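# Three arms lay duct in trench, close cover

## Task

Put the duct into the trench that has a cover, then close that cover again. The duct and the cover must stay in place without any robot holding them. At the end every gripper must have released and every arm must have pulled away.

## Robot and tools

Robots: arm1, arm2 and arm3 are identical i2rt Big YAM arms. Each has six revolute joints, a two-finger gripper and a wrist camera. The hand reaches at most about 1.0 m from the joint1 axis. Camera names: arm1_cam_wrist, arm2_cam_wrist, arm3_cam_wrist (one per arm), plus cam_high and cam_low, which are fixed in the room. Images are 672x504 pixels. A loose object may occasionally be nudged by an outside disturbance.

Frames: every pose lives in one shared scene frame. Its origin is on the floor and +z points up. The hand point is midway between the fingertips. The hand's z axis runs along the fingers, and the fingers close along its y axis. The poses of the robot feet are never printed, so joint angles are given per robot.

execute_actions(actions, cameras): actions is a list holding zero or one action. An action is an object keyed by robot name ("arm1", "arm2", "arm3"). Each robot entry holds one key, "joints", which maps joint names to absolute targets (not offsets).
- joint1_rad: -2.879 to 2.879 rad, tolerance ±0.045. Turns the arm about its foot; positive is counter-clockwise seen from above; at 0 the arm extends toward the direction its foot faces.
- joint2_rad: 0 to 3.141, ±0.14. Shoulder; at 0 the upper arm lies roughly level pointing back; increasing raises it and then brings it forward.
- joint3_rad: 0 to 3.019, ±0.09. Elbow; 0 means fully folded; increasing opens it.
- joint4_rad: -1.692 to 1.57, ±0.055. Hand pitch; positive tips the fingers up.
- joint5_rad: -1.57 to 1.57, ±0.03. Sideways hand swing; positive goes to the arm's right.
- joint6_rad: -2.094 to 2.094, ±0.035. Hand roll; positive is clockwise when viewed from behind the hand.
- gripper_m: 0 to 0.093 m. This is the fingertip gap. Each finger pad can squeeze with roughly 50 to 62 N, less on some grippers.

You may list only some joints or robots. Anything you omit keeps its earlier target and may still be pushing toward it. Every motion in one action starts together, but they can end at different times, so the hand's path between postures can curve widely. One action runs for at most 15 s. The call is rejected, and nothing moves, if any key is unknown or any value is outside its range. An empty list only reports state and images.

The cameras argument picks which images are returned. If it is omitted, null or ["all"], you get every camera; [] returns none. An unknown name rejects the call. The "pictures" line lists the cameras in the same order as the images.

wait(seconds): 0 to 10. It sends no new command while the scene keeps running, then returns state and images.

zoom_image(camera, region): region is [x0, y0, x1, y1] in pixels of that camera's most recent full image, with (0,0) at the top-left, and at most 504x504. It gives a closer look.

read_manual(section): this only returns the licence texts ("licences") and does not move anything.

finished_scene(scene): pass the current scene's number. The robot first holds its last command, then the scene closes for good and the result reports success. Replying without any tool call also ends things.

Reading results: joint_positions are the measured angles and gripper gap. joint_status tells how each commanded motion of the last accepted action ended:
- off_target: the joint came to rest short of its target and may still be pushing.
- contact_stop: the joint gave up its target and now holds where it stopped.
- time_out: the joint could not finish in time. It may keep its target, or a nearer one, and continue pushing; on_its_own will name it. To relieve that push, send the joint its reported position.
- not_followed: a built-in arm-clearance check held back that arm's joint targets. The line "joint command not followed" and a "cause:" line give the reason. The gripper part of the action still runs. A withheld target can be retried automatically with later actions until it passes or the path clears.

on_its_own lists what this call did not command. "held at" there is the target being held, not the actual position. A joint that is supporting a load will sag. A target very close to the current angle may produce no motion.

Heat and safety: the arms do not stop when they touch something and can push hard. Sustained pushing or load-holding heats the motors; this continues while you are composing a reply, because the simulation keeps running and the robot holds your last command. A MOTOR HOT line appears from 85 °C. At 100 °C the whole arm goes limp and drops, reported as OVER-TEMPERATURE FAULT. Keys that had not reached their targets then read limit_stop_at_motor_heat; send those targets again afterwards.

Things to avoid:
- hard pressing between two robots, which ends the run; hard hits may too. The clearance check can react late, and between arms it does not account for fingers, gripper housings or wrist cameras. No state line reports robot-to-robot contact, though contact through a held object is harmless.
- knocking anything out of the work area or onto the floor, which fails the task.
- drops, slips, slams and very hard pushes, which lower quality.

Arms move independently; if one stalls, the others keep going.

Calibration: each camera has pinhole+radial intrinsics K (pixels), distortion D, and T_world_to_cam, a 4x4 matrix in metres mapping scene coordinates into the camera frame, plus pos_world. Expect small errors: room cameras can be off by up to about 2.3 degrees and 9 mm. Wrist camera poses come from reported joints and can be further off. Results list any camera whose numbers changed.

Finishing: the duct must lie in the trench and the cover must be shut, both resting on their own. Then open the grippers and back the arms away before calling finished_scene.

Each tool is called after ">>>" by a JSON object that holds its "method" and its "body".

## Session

>>> {"method": "execute_actions", "body": {"actions": [{"arm1":{"joints":{"joint1_rad":0,"joint2_rad":2.0,"joint3_rad":0.767,"joint4_rad":-0.34,"joint5_rad":0,"joint6_rad":1.57,"gripper_m":0.093}},"arm2":{"joints":{"joint1_rad":-0.75,"joint2_rad":2.26,"joint3_rad":0.904,"joint4_rad":-0.215,"joint5_rad":0,"joint6_rad":0.834,"gripper_m":0.07}},"arm3":{"joints":{"joint1_rad":0.745,"joint2_rad":2.156,"joint3_rad":0.9,"joint4_rad":-0.32,"joint5_rad":0,"joint6_rad":-0.816,"gripper_m":0.07}}}]}}

Scene clock: 2.37 s.
arm1.joint_positions: joint1_rad=+0.004 joint2_rad=+2.006 joint3_rad=+0.766 joint4_rad=-0.357 joint5_rad=-0.002 joint6_rad=+1.561 gripper_m=+0.093
arm1.joint_status: all done
arm1.hand: x=+0.0009 y=-0.2597 z=+0.6757 quat_wxyz=(+0.001, +0.004, -1.000, +0.014) (m; scene frame)
arm2.joint_positions: joint1_rad=-0.753 joint2_rad=+2.255 joint3_rad=+0.904 joint4_rad=-0.223 joint5_rad=-0.001 joint6_rad=+0.826 gripper_m=+0.070
arm2.joint_status: all done
arm2.hand: x=-0.2486 y=-0.1629 z=+0.6048 quat_wxyz=(-0.003, -0.001, -1.000, +0.008) (m; scene frame)
arm3.joint_positions: joint1_rad=+0.741 joint2_rad=+2.148 joint3_rad=+0.900 joint4_rad=-0.334 joint5_rad=+0.002 joint6_rad=-0.808 gripper_m=+0.070
arm3.joint_status: all done
arm3.hand: x=+0.2465 y=-0.1484 z=+0.6092 quat_wxyz=(-0.004, +1.000, -0.011, +0.000) (m; scene frame)
pictures: arm1_cam_wrist, arm2_cam_wrist, arm3_cam_wrist, cam_high, cam_low
camera_calibration (this result's frames):
arm1_cam_wrist: T_world_to_cam=[[0.0110906, -0.999841, 0.0139633, -0.264918], [-0.807988, -0.00073406, 0.589199, -0.393769], [-0.589095, -0.0178168, -0.807868, 0.663376], [0, 0, 0, 1]] pos_world=[0.075569, -0.253345, 0.771627]
arm2_cam_wrist: T_world_to_cam=[[-0.0131816, -0.99976, 0.0175071, -0.17971], [-0.809345, 0.0209495, 0.586959, -0.548389], [-0.587185, -0.00643218, -0.809427, 0.465369], [0, 0, 0, 1]] pos_world=[-0.172948, -0.165185, 0.70171]
arm3_cam_wrist: T_world_to_cam=[[0.0241071, 0.999709, 0.00125232, 0.140615], [0.81425, -0.0203617, 0.580157, -0.551481], [0.580013, -0.0129662, -0.814504, 0.472657], [0, 0, 0, 1]] pos_world=[0.171506, -0.145675, 0.704751]
Images, in order (width x height): arm1_cam_wrist 672x504, arm2_cam_wrist 672x504, arm3_cam_wrist 672x504, cam_high 672x504, cam_low 672x504.

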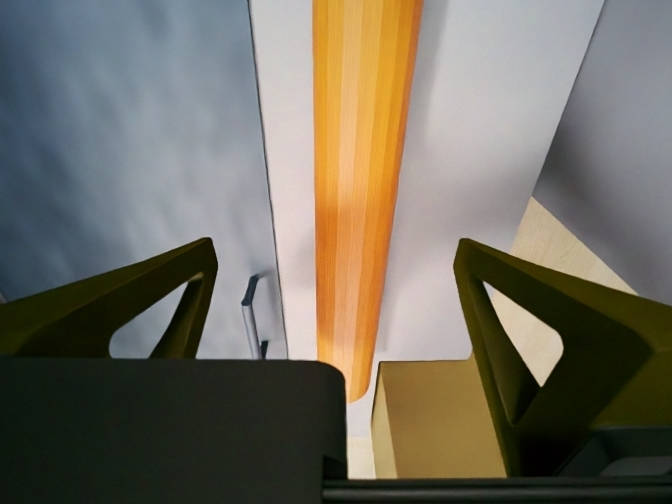

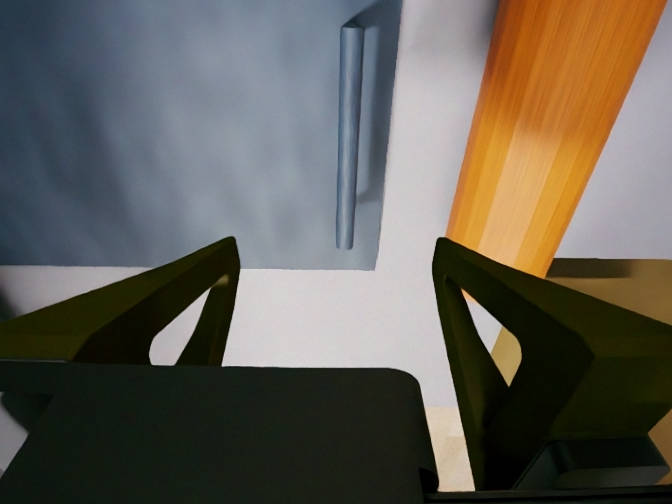

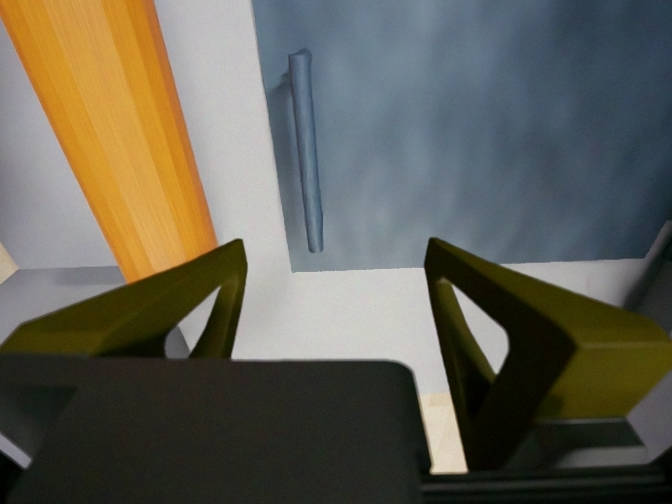

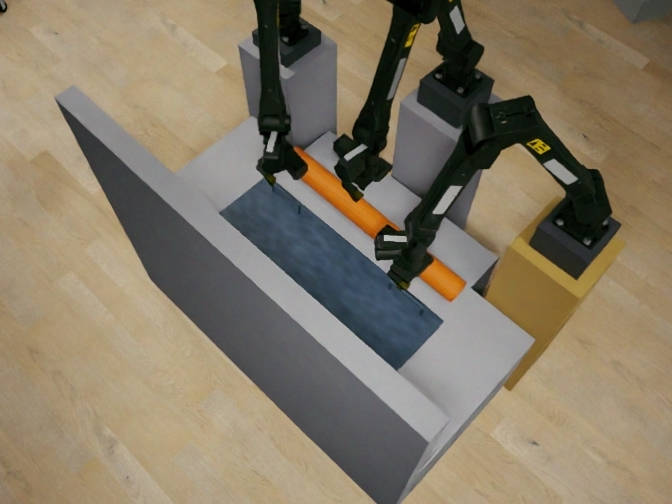

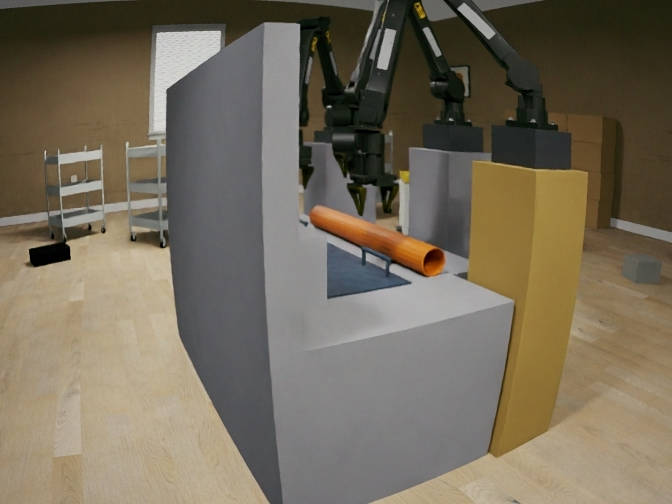

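>>> {"method": "execute_actions", "body": {"actions": [{"arm1":{"joints":{"joint2_rad":2.279,"joint3_rad":0.776,"joint4_rad":-0.055}}}], "cameras": ["arm1_cam_wrist"]}}

>>> {"method": "execute_actions", "body": {"actions": [{"arm1":{"joints":{"joint2_rad":2.436,"joint3_rad":0.843,"joint4_rad":0.035}}}], "cameras": []}}

>>> {"method": "execute_actions", "body": {"actions": [{"arm1":{"joints":{"joint2_rad":2.59,"joint3_rad":0.931,"joint4_rad":0.1}}}], "cameras": []}}

>>> {"method": "execute_actions", "body": {"actions": [{"arm1":{"joints":{"gripper_m":0.04}}}], "cameras": []}}

>>> {"method": "execute_actions", "body": {"actions": [{"arm1":{"joints":{"joint2_rad":2.3,"joint3_rad":0.55,"joint4_rad":0.2}}}], "cameras": []}}

>>> {"method": "execute_actions", "body": {"actions": [{"arm2":{"joints":{"joint2_rad":2.45,"joint3_rad":0.94,"joint4_rad":-0.06}},"arm3":{"joints":{"joint2_rad":2.34,"joint3_rad":0.91,"joint4_rad":-0.14}}}], "cameras": []}}

>>> {"method": "execute_actions", "body": {"actions": [{"arm2":{"joints":{"joint2_rad":2.61,"joint3_rad":1.025,"joint4_rad":0.025}},"arm3":{"joints":{"joint2_rad":2.515,"joint3_rad":0.99,"joint4_rad":-0.05}}}]}}

Scene clock: 20.00 s.
arm1.joint_positions: joint1_rad=+0.004 joint2_rad=+2.291 joint3_rad=+0.770 joint4_rad=-0.071 joint5_rad=-0.002 joint6_rad=+1.563 gripper_m=+0.093
arm1.joint_status: all done
arm1.hand: x=+0.0008 y=-0.2842 z=+0.5806 quat_wxyz=(+0.001, +0.003, -1.000, +0.011) (m; scene frame)
arm2.joint_positions: joint1_rad=-0.753 joint2_rad=+2.255 joint3_rad=+0.904 joint4_rad=-0.223 joint5_rad=-0.001 joint6_rad=+0.826 gripper_m=+0.070
arm2.joint_status: not commanded
arm2.hand: x=-0.2486 y=-0.1629 z=+0.6048 quat_wxyz=(-0.003, -0.001, -1.000, +0.008) (m; scene frame)
arm3.joint_positions: joint1_rad=+0.741 joint2_rad=+2.148 joint3_rad=+0.900 joint4_rad=-0.334 joint5_rad=+0.002 joint6_rad=-0.808 gripper_m=+0.070
arm3.joint_status: not commanded
arm3.hand: x=+0.2465 y=-0.1484 z=+0.6092 quat_wxyz=(-0.004, +1.000, -0.011, +0.000) (m; scene frame)
pictures: arm1_cam_wrist
camera_calibration (this result's frames):
arm1_cam_wrist: T_world_to_cam=[[0.00994494, -0.99991, 0.00900776, -0.285155], [-0.808014, -0.00272891, 0.589157, -0.338338], [-0.58908, -0.0131375, -0.807968, 0.587416], [0, 0, 0, 1]] pos_world=[0.0754894, -0.278335, 0.676516]
Images, in order (width x height): arm1_cam_wrist 672x504.

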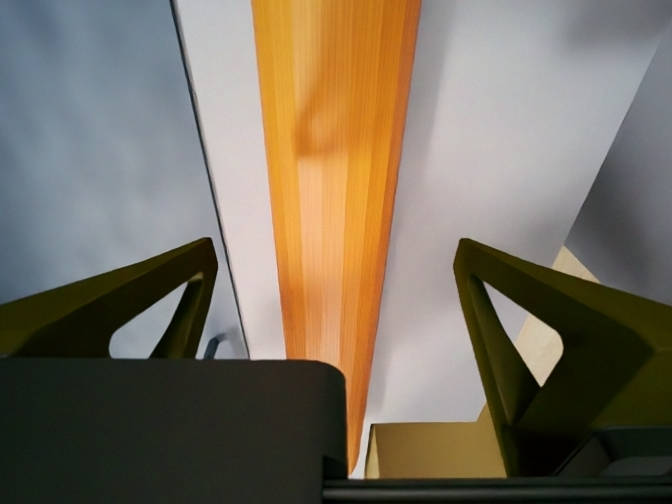

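Scene clock: 20.93 s.
arm1.joint_positions: joint1_rad=+0.004 joint2_rad=+2.444 joint3_rad=+0.841 joint4_rad=+0.023 joint5_rad=-0.002 joint6_rad=+1.563 gripper_m=+0.093
arm1.joint_status: all done
arm1.hand: x=+0.0008 y=-0.2793 z=+0.5318 quat_wxyz=(+0.001, +0.003, -1.000, +0.005) (m; scene frame)
arm2.joint_positions: joint1_rad=-0.753 joint2_rad=+2.255 joint3_rad=+0.904 joint4_rad=-0.223 joint5_rad=-0.001 joint6_rad=+0.826 gripper_m=+0.070
arm2.joint_status: not commanded
arm2.hand: x=-0.2486 y=-0.1629 z=+0.6048 quat_wxyz=(-0.003, -0.001, -1.000, +0.008) (m; scene frame)
arm3.joint_positions: joint1_rad=+0.741 joint2_rad=+2.148 joint3_rad=+0.900 joint4_rad=-0.334 joint5_rad=+0.002 joint6_rad=-0.808 gripper_m=+0.070
arm3.joint_status: not commanded
arm3.hand: x=+0.2465 y=-0.1484 z=+0.6092 quat_wxyz=(-0.004, +1.000, -0.011, +0.000) (m; scene frame)
pictures: none
No camera images: the call's "cameras" was empty. Leave "cameras" out to get every camera's image.

Scene clock: 22.20 s.
arm1.joint_positions: joint1_rad=+0.004 joint2_rad=+2.595 joint3_rad=+0.930 joint4_rad=+0.085 joint5_rad=-0.002 joint6_rad=+1.564 gripper_m=+0.093
arm1.joint_status: all done
arm1.hand: x=+0.0008 y=-0.2775 z=+0.4808 quat_wxyz=(+0.001, +0.002, -1.000, +0.004) (m; scene frame)
arm2.joint_positions: joint1_rad=-0.753 joint2_rad=+2.255 joint3_rad=+0.904 joint4_rad=-0.223 joint5_rad=-0.001 joint6_rad=+0.826 gripper_m=+0.070
arm2.joint_status: not commanded
arm2.hand: x=-0.2486 y=-0.1629 z=+0.6048 quat_wxyz=(-0.003, -0.001, -1.000, +0.008) (m; scene frame)
arm3.joint_positions: joint1_rad=+0.741 joint2_rad=+2.148 joint3_rad=+0.900 joint4_rad=-0.334 joint5_rad=+0.002 joint6_rad=-0.808 gripper_m=+0.070
arm3.joint_status: not commanded
arm3.hand: x=+0.2465 y=-0.1484 z=+0.6092 quat_wxyz=(-0.004, +1.000, -0.011, +0.000) (m; scene frame)
pictures: none
No camera images: the call's "cameras" was empty. Leave "cameras" out to get every camera's image.

Scene clock: 22.80 s.
arm1.joint_positions: joint1_rad=+0.004 joint2_rad=+2.595 joint3_rad=+0.926 joint4_rad=+0.086 joint5_rad=-0.002 joint6_rad=+1.565 gripper_m=+0.074
arm1.joint_status: gripper_m off_target (ended at +0.074, target +0.040)
arm1.hand: x=+0.0008 y=-0.2801 z=+0.4808 quat_wxyz=(+0.001, +0.002, -1.000, +0.006) (m; scene frame)
arm2.joint_positions: joint1_rad=-0.753 joint2_rad=+2.255 joint3_rad=+0.904 joint4_rad=-0.223 joint5_rad=-0.001 joint6_rad=+0.826 gripper_m=+0.070
arm2.joint_status: not commanded
arm2.hand: x=-0.2486 y=-0.1629 z=+0.6048 quat_wxyz=(-0.003, -0.001, -1.000, +0.008) (m; scene frame)
arm3.joint_positions: joint1_rad=+0.741 joint2_rad=+2.148 joint3_rad=+0.900 joint4_rad=-0.334 joint5_rad=+0.002 joint6_rad=-0.808 gripper_m=+0.070
arm3.joint_status: not commanded
arm3.hand: x=+0.2465 y=-0.1484 z=+0.6092 quat_wxyz=(-0.004, +1.000, -0.011, +0.000) (m; scene frame)
pictures: none
No camera images: the call's "cameras" was empty. Leave "cameras" out to get every camera's image.

Scene clock: 24.03 s.
arm1.joint_positions: joint1_rad=+0.004 joint2_rad=+2.320 joint3_rad=+0.552 joint4_rad=+0.184 joint5_rad=-0.002 joint6_rad=+1.565 gripper_m=+0.074
arm1.joint_status: all done
arm1.hand: x=+0.0006 y=-0.3688 z=+0.5789 quat_wxyz=(+0.001, +0.002, -1.000, +0.007) (m; scene frame)
arm2.joint_positions: joint1_rad=-0.753 joint2_rad=+2.255 joint3_rad=+0.904 joint4_rad=-0.223 joint5_rad=-0.001 joint6_rad=+0.826 gripper_m=+0.070
arm2.joint_status: not commanded
arm2.hand: x=-0.2486 y=-0.1629 z=+0.6048 quat_wxyz=(-0.003, -0.001, -1.000, +0.008) (m; scene frame)
arm3.joint_positions: joint1_rad=+0.741 joint2_rad=+2.148 joint3_rad=+0.900 joint4_rad=-0.334 joint5_rad=+0.002 joint6_rad=-0.808 gripper_m=+0.070
arm3.joint_status: not commanded
arm3.hand: x=+0.2465 y=-0.1484 z=+0.6092 quat_wxyz=(-0.004, +1.000, -0.011, +0.000) (m; scene frame)
pictures: none
No camera images: the call's "cameras" was empty. Leave "cameras" out to get every camera's image.

Scene clock: 25.03 s.
arm1.joint_positions: joint1_rad=+0.004 joint2_rad=+2.320 joint3_rad=+0.552 joint4_rad=+0.184 joint5_rad=-0.002 joint6_rad=+1.565 gripper_m=+0.074
arm1.joint_status: not commanded
arm1.hand: x=+0.0006 y=-0.3688 z=+0.5789 quat_wxyz=(+0.001, +0.002, -1.000, +0.007) (m; scene frame)
arm2.joint_positions: joint1_rad=-0.753 joint2_rad=+2.450 joint3_rad=+0.939 joint4_rad=-0.068 joint5_rad=-0.001 joint6_rad=+0.826 gripper_m=+0.070
arm2.joint_status: all done
arm2.hand: x=-0.2608 y=-0.1777 z=+0.5349 quat_wxyz=(-0.001, -0.001, -1.000, +0.010) (m; scene frame)
arm3.joint_positions: joint1_rad=+0.741 joint2_rad=+2.343 joint3_rad=+0.902 joint4_rad=-0.154 joint5_rad=+0.002 joint6_rad=-0.809 gripper_m=+0.070
arm3.joint_status: all done
arm3.hand: x=+0.2632 y=-0.1664 z=+0.5361 quat_wxyz=(+0.001, +1.000, -0.011, +0.004) (m; scene frame)
pictures: none
No camera images: the call's "cameras" was empty. Leave "cameras" out to get every camera's image.

Scene clock: 26.07 s.
arm1.joint_positions: joint1_rad=+0.004 joint2_rad=+2.320 joint3_rad=+0.552 joint4_rad=+0.184 joint5_rad=-0.002 joint6_rad=+1.565 gripper_m=+0.074
arm1.joint_status: not commanded
arm1.hand: x=+0.0006 y=-0.3688 z=+0.5789 quat_wxyz=(+0.001, +0.002, -1.000, +0.007) (m; scene frame)
arm2.joint_positions: joint1_rad=-0.753 joint2_rad=+2.601 joint3_rad=+1.025 joint4_rad=+0.022 joint5_rad=-0.001 joint6_rad=+0.827 gripper_m=+0.070
arm2.joint_status: all done
arm2.hand: x=-0.2563 y=-0.1741 z=+0.4817 quat_wxyz=(-0.009, -0.001, -1.000, +0.001) (m; scene frame)
arm3.joint_positions: joint1_rad=+0.742 joint2_rad=+2.509 joint3_rad=+0.992 joint4_rad=-0.062 joint5_rad=-0.003 joint6_rad=-0.809 gripper_m=+0.070
arm3.joint_status: all done
arm3.hand: x=+0.2565 y=-0.1608 z=+0.4786 quat_wxyz=(-0.003, +1.000, -0.010, -0.003) (m; scene frame)
pictures: arm1_cam_wrist, arm2_cam_wrist, arm3_cam_wrist, cam_high, cam_low
camera_calibration (this result's frames):
arm1_cam_wrist: T_world_to_cam=[[0.00765388, -0.999971, -0.000141447, -0.364453], [-0.808061, -0.00626831, 0.589065, -0.339], [-0.589049, -0.00439433, -0.808086, 0.588134], [0, 0, 0, 1]] pos_world=[0.0752959, -0.363983, 0.674904]
arm2_cam_wrist: T_world_to_cam=[[-0.0137731, -0.999901, 0.00276732, -0.181849], [-0.817181, 0.012851, 0.576238, -0.480392], [-0.576217, 0.00567519, -0.817277, 0.369853], [0, 0, 0, 1]] pos_world=[-0.181957, -0.177756, 0.579596]
arm3_cam_wrist: T_world_to_cam=[[0.0221612, 0.999754, 0.0000425705, 0.153997], [0.817581, -0.0181475, 0.575528, -0.482338], [0.575387, -0.0127196, -0.817782, 0.363088], [0, 0, 0, 1]] pos_world=[0.182021, -0.158094, 0.574519]
Images, in order (width x height): arm1_cam_wrist 672x504, arm2_cam_wrist 672x504, arm3_cam_wrist 672x504, cam_high 672x504, cam_low 672x504.

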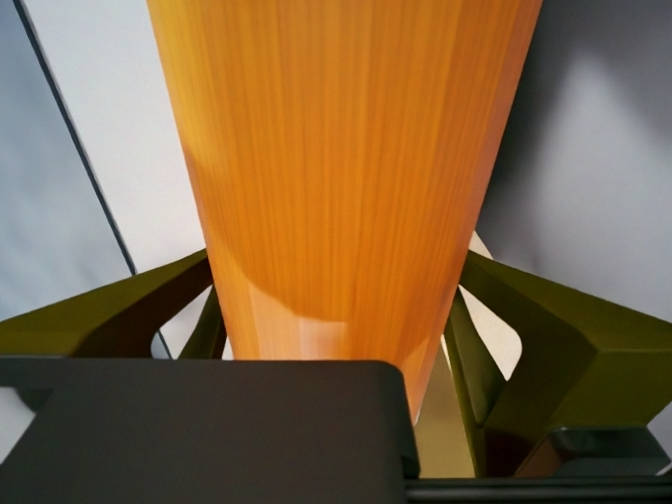

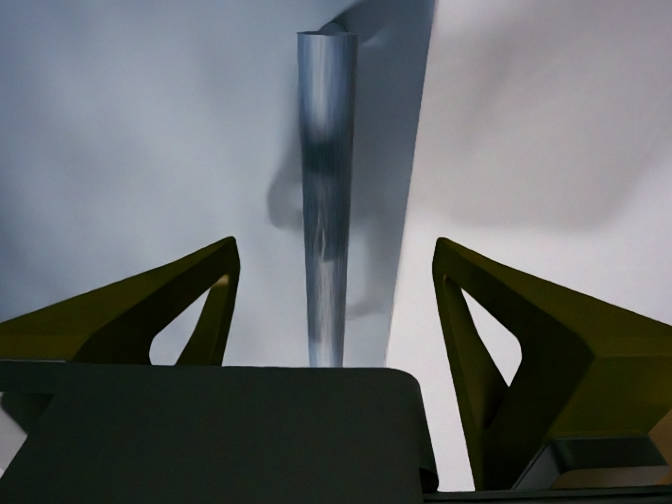

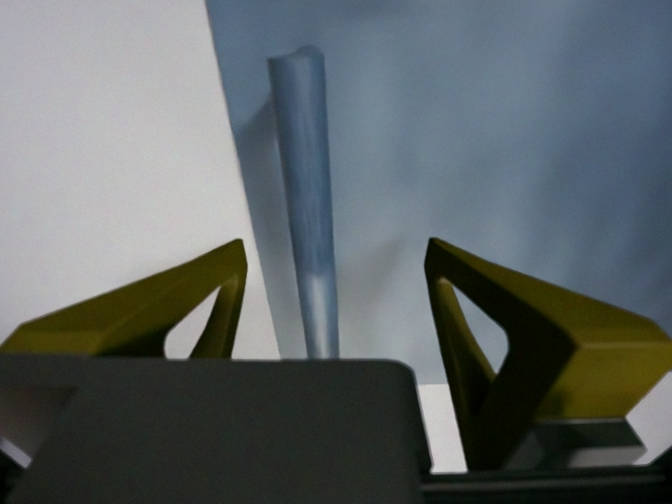

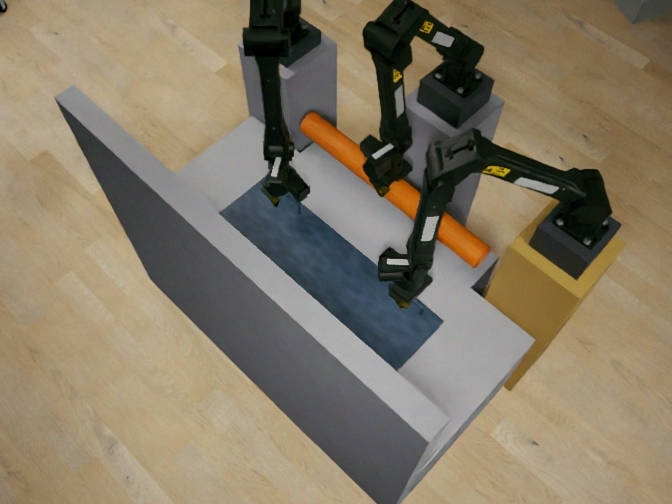

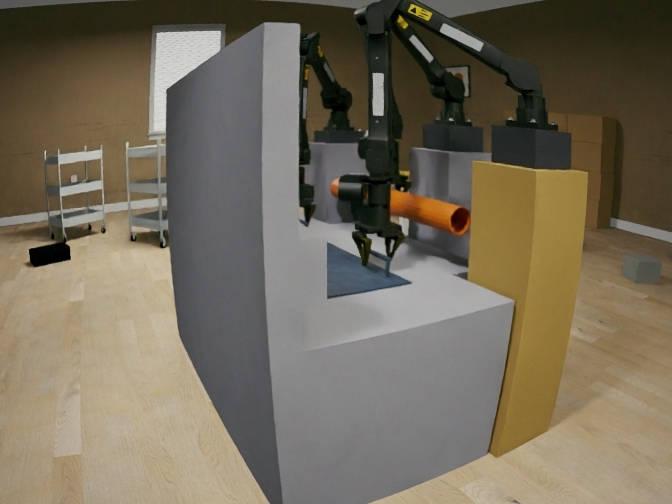

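>>> {"method": "execute_actions", "body": {"actions": [{"arm2":{"joints":{"gripper_m":0}},"arm3":{"joints":{"gripper_m":0}}}], "cameras": []}}

>>> {"method": "execute_actions", "body": {"actions": [{"arm2":{"joints":{"joint1_rad":-0.695,"joint2_rad":2.244,"joint3_rad":0.969,"joint4_rad":-0.296,"joint6_rad":0.876}},"arm3":{"joints":{"joint1_rad":0.679,"joint2_rad":2.151,"joint3_rad":0.958,"joint4_rad":-0.378,"joint6_rad":-0.892}}}], "cameras": []}}

>>> {"method": "execute_actions", "body": {"actions": [{"arm2":{"joints":{"joint1_rad":-0.568,"joint2_rad":2.097,"joint3_rad":1.176,"joint4_rad":-0.65,"joint6_rad":1.0}},"arm3":{"joints":{"joint1_rad":0.556,"joint2_rad":2.033,"joint3_rad":1.195,"joint4_rad":-0.733,"joint6_rad":-1.014}}}], "cameras": ["cam_low","arm3_cam_wrist","cam_high"]}}

Scene clock: 42.90 s.
arm1.joint_positions: joint1_rad=+0.004 joint2_rad=+2.320 joint3_rad=+0.552 joint4_rad=+0.184 joint5_rad=-0.002 joint6_rad=+1.565 gripper_m=+0.074
arm1.joint_status: not commanded
arm1.hand: x=+0.0006 y=-0.3688 z=+0.5789 quat_wxyz=(+0.001, +0.002, -1.000, +0.007) (m; scene frame)
arm2.joint_positions: joint1_rad=-0.752 joint2_rad=+2.601 joint3_rad=+1.027 joint4_rad=+0.025 joint5_rad=-0.007 joint6_rad=+0.837 gripper_m=+0.009
arm2.joint_status: gripper_m off_target (ended at +0.009, target +0.000)
arm2.hand: x=-0.2556 y=-0.1714 z=+0.4817 quat_wxyz=(-0.009, -0.006, -1.000, -0.003) (m; scene frame)
arm3.joint_positions: joint1_rad=+0.749 joint2_rad=+2.509 joint3_rad=+0.985 joint4_rad=-0.061 joint5_rad=-0.007 joint6_rad=-0.830 gripper_m=+0.009
arm3.joint_status: gripper_m off_target (ended at +0.009, target +0.000)
arm3.hand: x=+0.2570 y=-0.1660 z=+0.4782 quat_wxyz=(+0.001, +1.000, +0.003, -0.002) (m; scene frame)
pictures: none
No camera images: the call's "cameras" was empty. Leave "cameras" out to get every camera's image.

Scene clock: 44.03 s.
arm1.joint_positions: joint1_rad=+0.004 joint2_rad=+2.320 joint3_rad=+0.552 joint4_rad=+0.184 joint5_rad=-0.002 joint6_rad=+1.565 gripper_m=+0.074
arm1.joint_status: not commanded
arm1.hand: x=+0.0006 y=-0.3688 z=+0.5789 quat_wxyz=(+0.001, +0.002, -1.000, +0.007) (m; scene frame)
arm2.joint_positions: joint1_rad=-0.696 joint2_rad=+2.293 joint3_rad=+0.979 joint4_rad=-0.281 joint5_rad=+0.007 joint6_rad=+0.890 gripper_m=+0.009
arm2.joint_status: all done
arm2.hand: x=-0.2532 y=-0.1350 z=+0.5963 quat_wxyz=(+0.001, -0.004, -1.000, +0.019) (m; scene frame)
arm3.joint_positions: joint1_rad=+0.688 joint2_rad=+2.205 joint3_rad=+0.958 joint4_rad=-0.365 joint5_rad=-0.013 joint6_rad=-0.897 gripper_m=+0.009
arm3.joint_status: all done
arm3.hand: x=+0.2557 y=-0.1295 z=+0.5941 quat_wxyz=(+0.013, +1.000, +0.006, +0.004) (m; scene frame)
pictures: none
No camera images: the call's "cameras" was empty. Leave "cameras" out to get every camera's image.

Scene clock: 45.00 s.
arm1.joint_positions: joint1_rad=+0.004 joint2_rad=+2.320 joint3_rad=+0.552 joint4_rad=+0.184 joint5_rad=-0.002 joint6_rad=+1.565 gripper_m=+0.074
arm1.joint_status: not commanded
arm1.hand: x=+0.0006 y=-0.3688 z=+0.5789 quat_wxyz=(+0.001, +0.002, -1.000, +0.007) (m; scene frame)
arm2.joint_positions: joint1_rad=-0.605 joint2_rad=+2.149 joint3_rad=+1.126 joint4_rad=-0.633 joint5_rad=+0.035 joint6_rad=+0.989 gripper_m=+0.009
arm2.joint_status: all done
arm2.hand: x=-0.2520 y=-0.0732 z=+0.6804 quat_wxyz=(+0.005, -0.008, -0.999, +0.052) (m; scene frame)
arm3.joint_positions: joint1_rad=+0.597 joint2_rad=+2.082 joint3_rad=+1.129 joint4_rad=-0.720 joint5_rad=-0.036 joint6_rad=-0.995 gripper_m=+0.009
arm3.joint_status: all done
arm3.hand: x=+0.2546 y=-0.0688 z=+0.6792 quat_wxyz=(+0.046, +0.999, +0.009, +0.009) (m; scene frame)
pictures: arm3_cam_wrist, cam_high, cam_low
camera_calibration (this result's frames):
arm3_cam_wrist: T_world_to_cam=[[-0.016142, 0.995129, -0.0972534, 0.137652], [0.803281, 0.0708247, 0.591374, -0.595631], [0.595381, -0.0685759, -0.800511, 0.508788], [0, 0, 0, 1]] pos_world=[0.177758, -0.059905, 0.772918]
Images, in order (width x height): arm3_cam_wrist 672x504, cam_high 672x504, cam_low 672x504.

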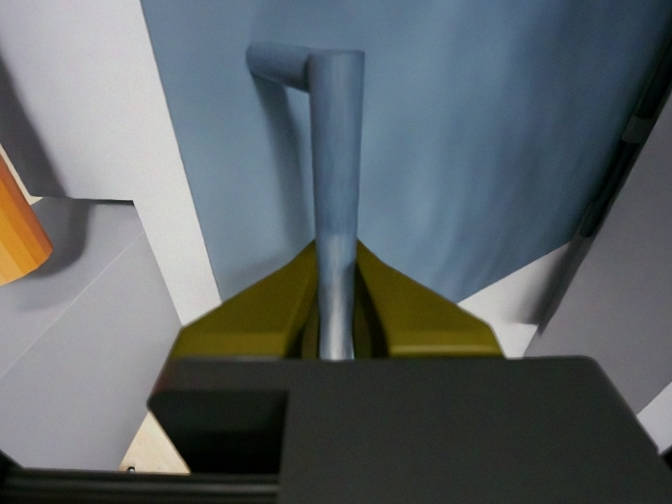

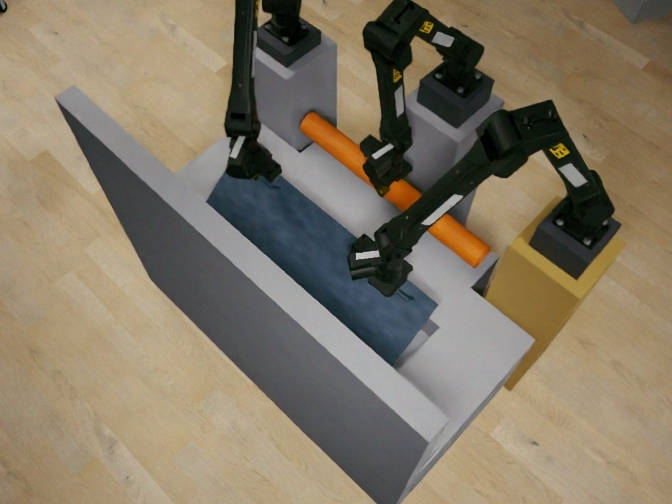

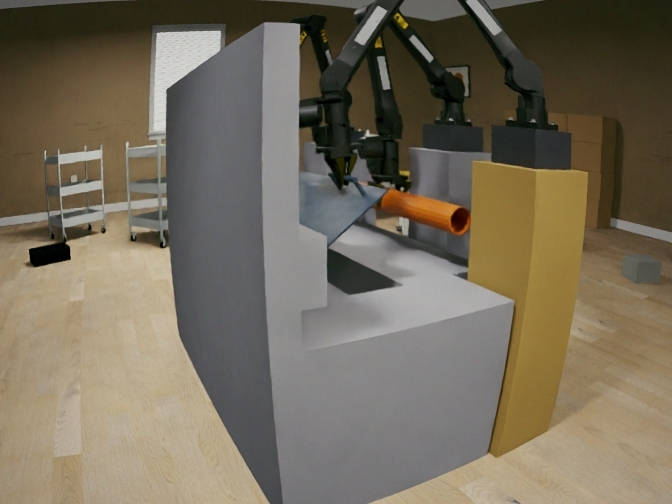

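>>> {"method": "execute_actions", "body": {"actions": [{"arm1":{"joints":{"joint1_rad":-0.05,"joint2_rad":2.2,"joint3_rad":0.77,"joint4_rad":-0.1}},"arm2":{"joints":{"joint1_rad":-0.49,"joint2_rad":2.07,"joint3_rad":1.434,"joint4_rad":-0.9,"joint6_rad":1.08}},"arm3":{"joints":{"joint1_rad":0.48,"joint2_rad":2.03,"joint3_rad":1.474,"joint4_rad":-0.98,"joint6_rad":-1.09}}}], "cameras": ["cam_high"]}}

>>> {"method": "execute_actions", "body": {"actions": [{"arm1":{"joints":{"joint1_rad":-0.035,"joint6_rad":1.53,"joint2_rad":2.43,"joint3_rad":1.172,"joint4_rad":-0.04}}}], "cameras": []}}

>>> {"method": "execute_actions", "body": {"actions": [{"arm1":{"joints":{"joint2_rad":2.6,"joint3_rad":1.31,"joint4_rad":0.11}}}], "cameras": []}}

>>> {"method": "execute_actions", "body": {"actions": [{"arm1":{"joints":{"joint2_rad":2.81,"joint3_rad":1.45,"joint4_rad":0.19}}}], "cameras": ["cam_low","cam_high"]}}

Scene clock: 58.07 s.
arm1.joint_positions: joint1_rad=-0.045 joint2_rad=+2.223 joint3_rad=+0.762 joint4_rad=-0.090 joint5_rad=-0.001 joint6_rad=+1.567 gripper_m=+0.074
arm1.joint_status: all done
arm1.hand: x=+0.0185 y=-0.2686 z=+0.6022 quat_wxyz=(+0.000, -0.024, -1.000, -0.009) (m; scene frame)
arm2.joint_positions: joint1_rad=-0.520 joint2_rad=+2.135 joint3_rad=+1.372 joint4_rad=-0.892 joint5_rad=+0.030 joint6_rad=+1.072 gripper_m=+0.009
arm2.joint_status: all done
arm2.hand: x=-0.2501 y=+0.0135 z=+0.7452 quat_wxyz=(+0.003, -0.008, -0.999, +0.051) (m; scene frame)
arm3.joint_positions: joint1_rad=+0.512 joint2_rad=+2.084 joint3_rad=+1.386 joint4_rad=-0.966 joint5_rad=-0.026 joint6_rad=-1.077 gripper_m=+0.009
arm3.joint_status: all done
arm3.hand: x=+0.2533 y=+0.0171 z=+0.7459 quat_wxyz=(+0.040, +0.999, +0.008, +0.006) (m; scene frame)
pictures: cam_high
Images, in order (width x height): cam_high 672x504.

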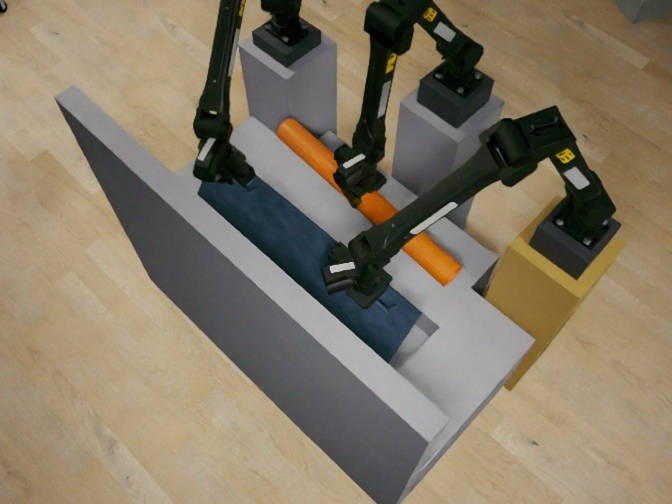

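Scene clock: 59.30 s.
arm1.joint_positions: joint1_rad=-0.045 joint2_rad=+2.470 joint3_rad=+1.161 joint4_rad=-0.055 joint5_rad=-0.001 joint6_rad=+1.537 gripper_m=+0.074
arm1.joint_status: all done
arm1.hand: x=+0.0267 y=-0.1110 z=+0.5409 quat_wxyz=(-0.004, -0.009, -0.995, -0.103) (m; scene frame)
arm2.joint_positions: joint1_rad=-0.520 joint2_rad=+2.135 joint3_rad=+1.372 joint4_rad=-0.892 joint5_rad=+0.030 joint6_rad=+1.072 gripper_m=+0.009
arm2.joint_status: not commanded
arm2.hand: x=-0.2501 y=+0.0135 z=+0.7452 quat_wxyz=(+0.003, -0.008, -0.999, +0.051) (m; scene frame)
arm3.joint_positions: joint1_rad=+0.512 joint2_rad=+2.084 joint3_rad=+1.386 joint4_rad=-0.966 joint5_rad=-0.026 joint6_rad=-1.077 gripper_m=+0.009
arm3.joint_status: not commanded
arm3.hand: x=+0.2533 y=+0.0171 z=+0.7459 quat_wxyz=(+0.040, +0.999, +0.008, +0.006) (m; scene frame)
pictures: none
No camera images: the call's "cameras" was empty. Leave "cameras" out to get every camera's image.

Scene clock: 60.37 s.
arm1.joint_positions: joint1_rad=-0.045 joint2_rad=+2.649 joint3_rad=+1.290 joint4_rad=+0.082 joint5_rad=+0.000 joint6_rad=+1.533 gripper_m=+0.074
arm1.joint_status: all done
arm1.hand: x=+0.0283 y=-0.0818 z=+0.4785 quat_wxyz=(-0.006, -0.007, -0.989, -0.146) (m; scene frame)
arm2.joint_positions: joint1_rad=-0.520 joint2_rad=+2.135 joint3_rad=+1.372 joint4_rad=-0.892 joint5_rad=+0.030 joint6_rad=+1.072 gripper_m=+0.009
arm2.joint_status: not commanded
arm2.hand: x=-0.2501 y=+0.0135 z=+0.7452 quat_wxyz=(+0.003, -0.008, -0.999, +0.051) (m; scene frame)
arm3.joint_positions: joint1_rad=+0.512 joint2_rad=+2.084 joint3_rad=+1.386 joint4_rad=-0.966 joint5_rad=-0.026 joint6_rad=-1.077 gripper_m=+0.009
arm3.joint_status: not commanded
arm3.hand: x=+0.2533 y=+0.0171 z=+0.7459 quat_wxyz=(+0.040, +0.999, +0.008, +0.006) (m; scene frame)
pictures: none
No camera images: the call's "cameras" was empty. Leave "cameras" out to get every camera's image.

Scene clock: 61.27 s.
arm1.joint_positions: joint1_rad=-0.045 joint2_rad=+2.809 joint3_rad=+1.443 joint4_rad=+0.176 joint5_rad=+0.004 joint6_rad=+1.526 gripper_m=+0.074
arm1.joint_status: all done
arm1.hand: x=+0.0307 y=-0.0496 z=+0.4254 quat_wxyz=(-0.011, -0.004, -0.982, -0.189) (m; scene frame)
arm2.joint_positions: joint1_rad=-0.520 joint2_rad=+2.135 joint3_rad=+1.372 joint4_rad=-0.892 joint5_rad=+0.030 joint6_rad=+1.072 gripper_m=+0.009
arm2.joint_status: not commanded
arm2.hand: x=-0.2501 y=+0.0135 z=+0.7452 quat_wxyz=(+0.003, -0.008, -0.999, +0.051) (m; scene frame)
arm3.joint_positions: joint1_rad=+0.512 joint2_rad=+2.084 joint3_rad=+1.386 joint4_rad=-0.966 joint5_rad=-0.026 joint6_rad=-1.077 gripper_m=+0.009
arm3.joint_status: not commanded
arm3.hand: x=+0.2533 y=+0.0171 z=+0.7459 quat_wxyz=(+0.040, +0.999, +0.008, +0.006) (m; scene frame)
pictures: cam_high, cam_low
Images, in order (width x height): cam_high 672x504, cam_low 672x504.

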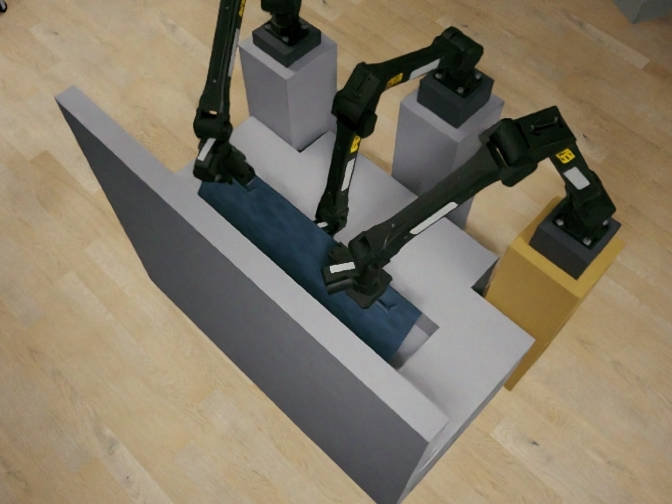

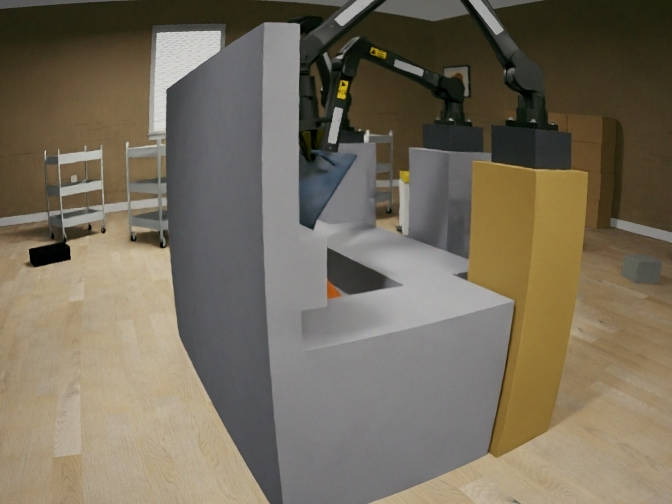

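Far end is caught on the rim; shift toward −x.

>>> {"method": "execute_actions", "body": {"actions": [{"arm1":{"joints":{"joint1_rad":0.005,"joint2_rad":2.76,"joint6_rad":1.57}}}], "cameras": []}}

>>> {"method": "execute_actions", "body": {"actions": [{"arm1":{"joints":{"joint2_rad":2.9,"joint3_rad":1.55,"joint4_rad":0.2}}}], "cameras": ["cam_low","arm1_cam_wrist"]}}

Scene clock: 69.33 s.
arm1.joint_positions: joint1_rad=+0.005 joint2_rad=+2.807 joint3_rad=+1.441 joint4_rad=+0.176 joint5_rad=+0.000 joint6_rad=+1.561 gripper_m=+0.074
arm1.joint_status: all done
arm1.hand: x=+0.0015 y=-0.0493 z=+0.4258 quat_wxyz=(-0.001, +0.004, -0.982, -0.189) (m; scene frame)
arm2.joint_positions: joint1_rad=-0.520 joint2_rad=+2.135 joint3_rad=+1.372 joint4_rad=-0.892 joint5_rad=+0.030 joint6_rad=+1.072 gripper_m=+0.009
arm2.joint_status: not commanded
arm2.hand: x=-0.2501 y=+0.0135 z=+0.7452 quat_wxyz=(+0.003, -0.008, -0.999, +0.051) (m; scene frame)
arm3.joint_positions: joint1_rad=+0.512 joint2_rad=+2.084 joint3_rad=+1.386 joint4_rad=-0.966 joint5_rad=-0.026 joint6_rad=-1.077 gripper_m=+0.009
arm3.joint_status: not commanded
arm3.hand: x=+0.2533 y=+0.0171 z=+0.7459 quat_wxyz=(+0.040, +0.999, +0.008, +0.006) (m; scene frame)
pictures: none
No camera images: the call's "cameras" was empty. Leave "cameras" out to get every camera's image.

Scene clock: 70.33 s.
arm1.joint_positions: joint1_rad=+0.005 joint2_rad=+2.937 joint3_rad=+1.536 joint4_rad=+0.180 joint5_rad=-0.005 joint6_rad=+1.589 gripper_m=+0.074
arm1.joint_status: all done
arm1.hand: x=+0.0005 y=-0.0649 z=+0.3710 quat_wxyz=(+0.004, -0.009, -0.985, -0.174) (m; scene frame)
arm2.joint_positions: joint1_rad=-0.520 joint2_rad=+2.135 joint3_rad=+1.372 joint4_rad=-0.892 joint5_rad=+0.030 joint6_rad=+1.072 gripper_m=+0.009
arm2.joint_status: not commanded
arm2.hand: x=-0.2501 y=+0.0135 z=+0.7452 quat_wxyz=(+0.003, -0.008, -0.999, +0.051) (m; scene frame)
arm3.joint_positions: joint1_rad=+0.512 joint2_rad=+2.084 joint3_rad=+1.386 joint4_rad=-0.966 joint5_rad=-0.026 joint6_rad=-1.077 gripper_m=+0.009
arm3.joint_status: not commanded
arm3.hand: x=+0.2533 y=+0.0171 z=+0.7459 quat_wxyz=(+0.040, +0.999, +0.008, +0.006) (m; scene frame)
pictures: arm1_cam_wrist, cam_low
camera_calibration (this result's frames):
arm1_cam_wrist: T_world_to_cam=[[-0.0160068, -0.934639, -0.355237, 0.0753396], [-0.806573, -0.1979, 0.557023, -0.215305], [-0.590917, 0.295441, -0.750687, 0.419566], [0, 0, 0, 1]] pos_world=[0.0754752, -0.0961507, 0.461657]
Images, in order (width x height): arm1_cam_wrist 672x504, cam_low 672x504.

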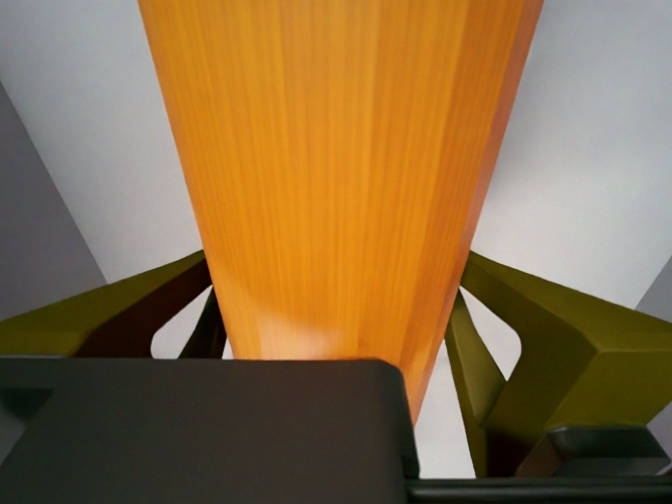

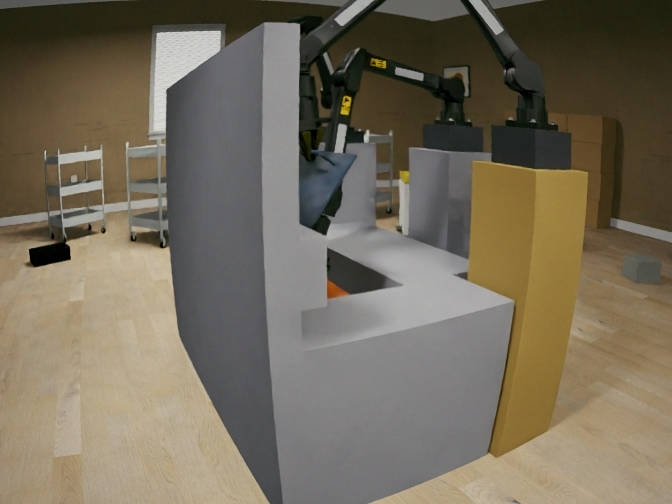

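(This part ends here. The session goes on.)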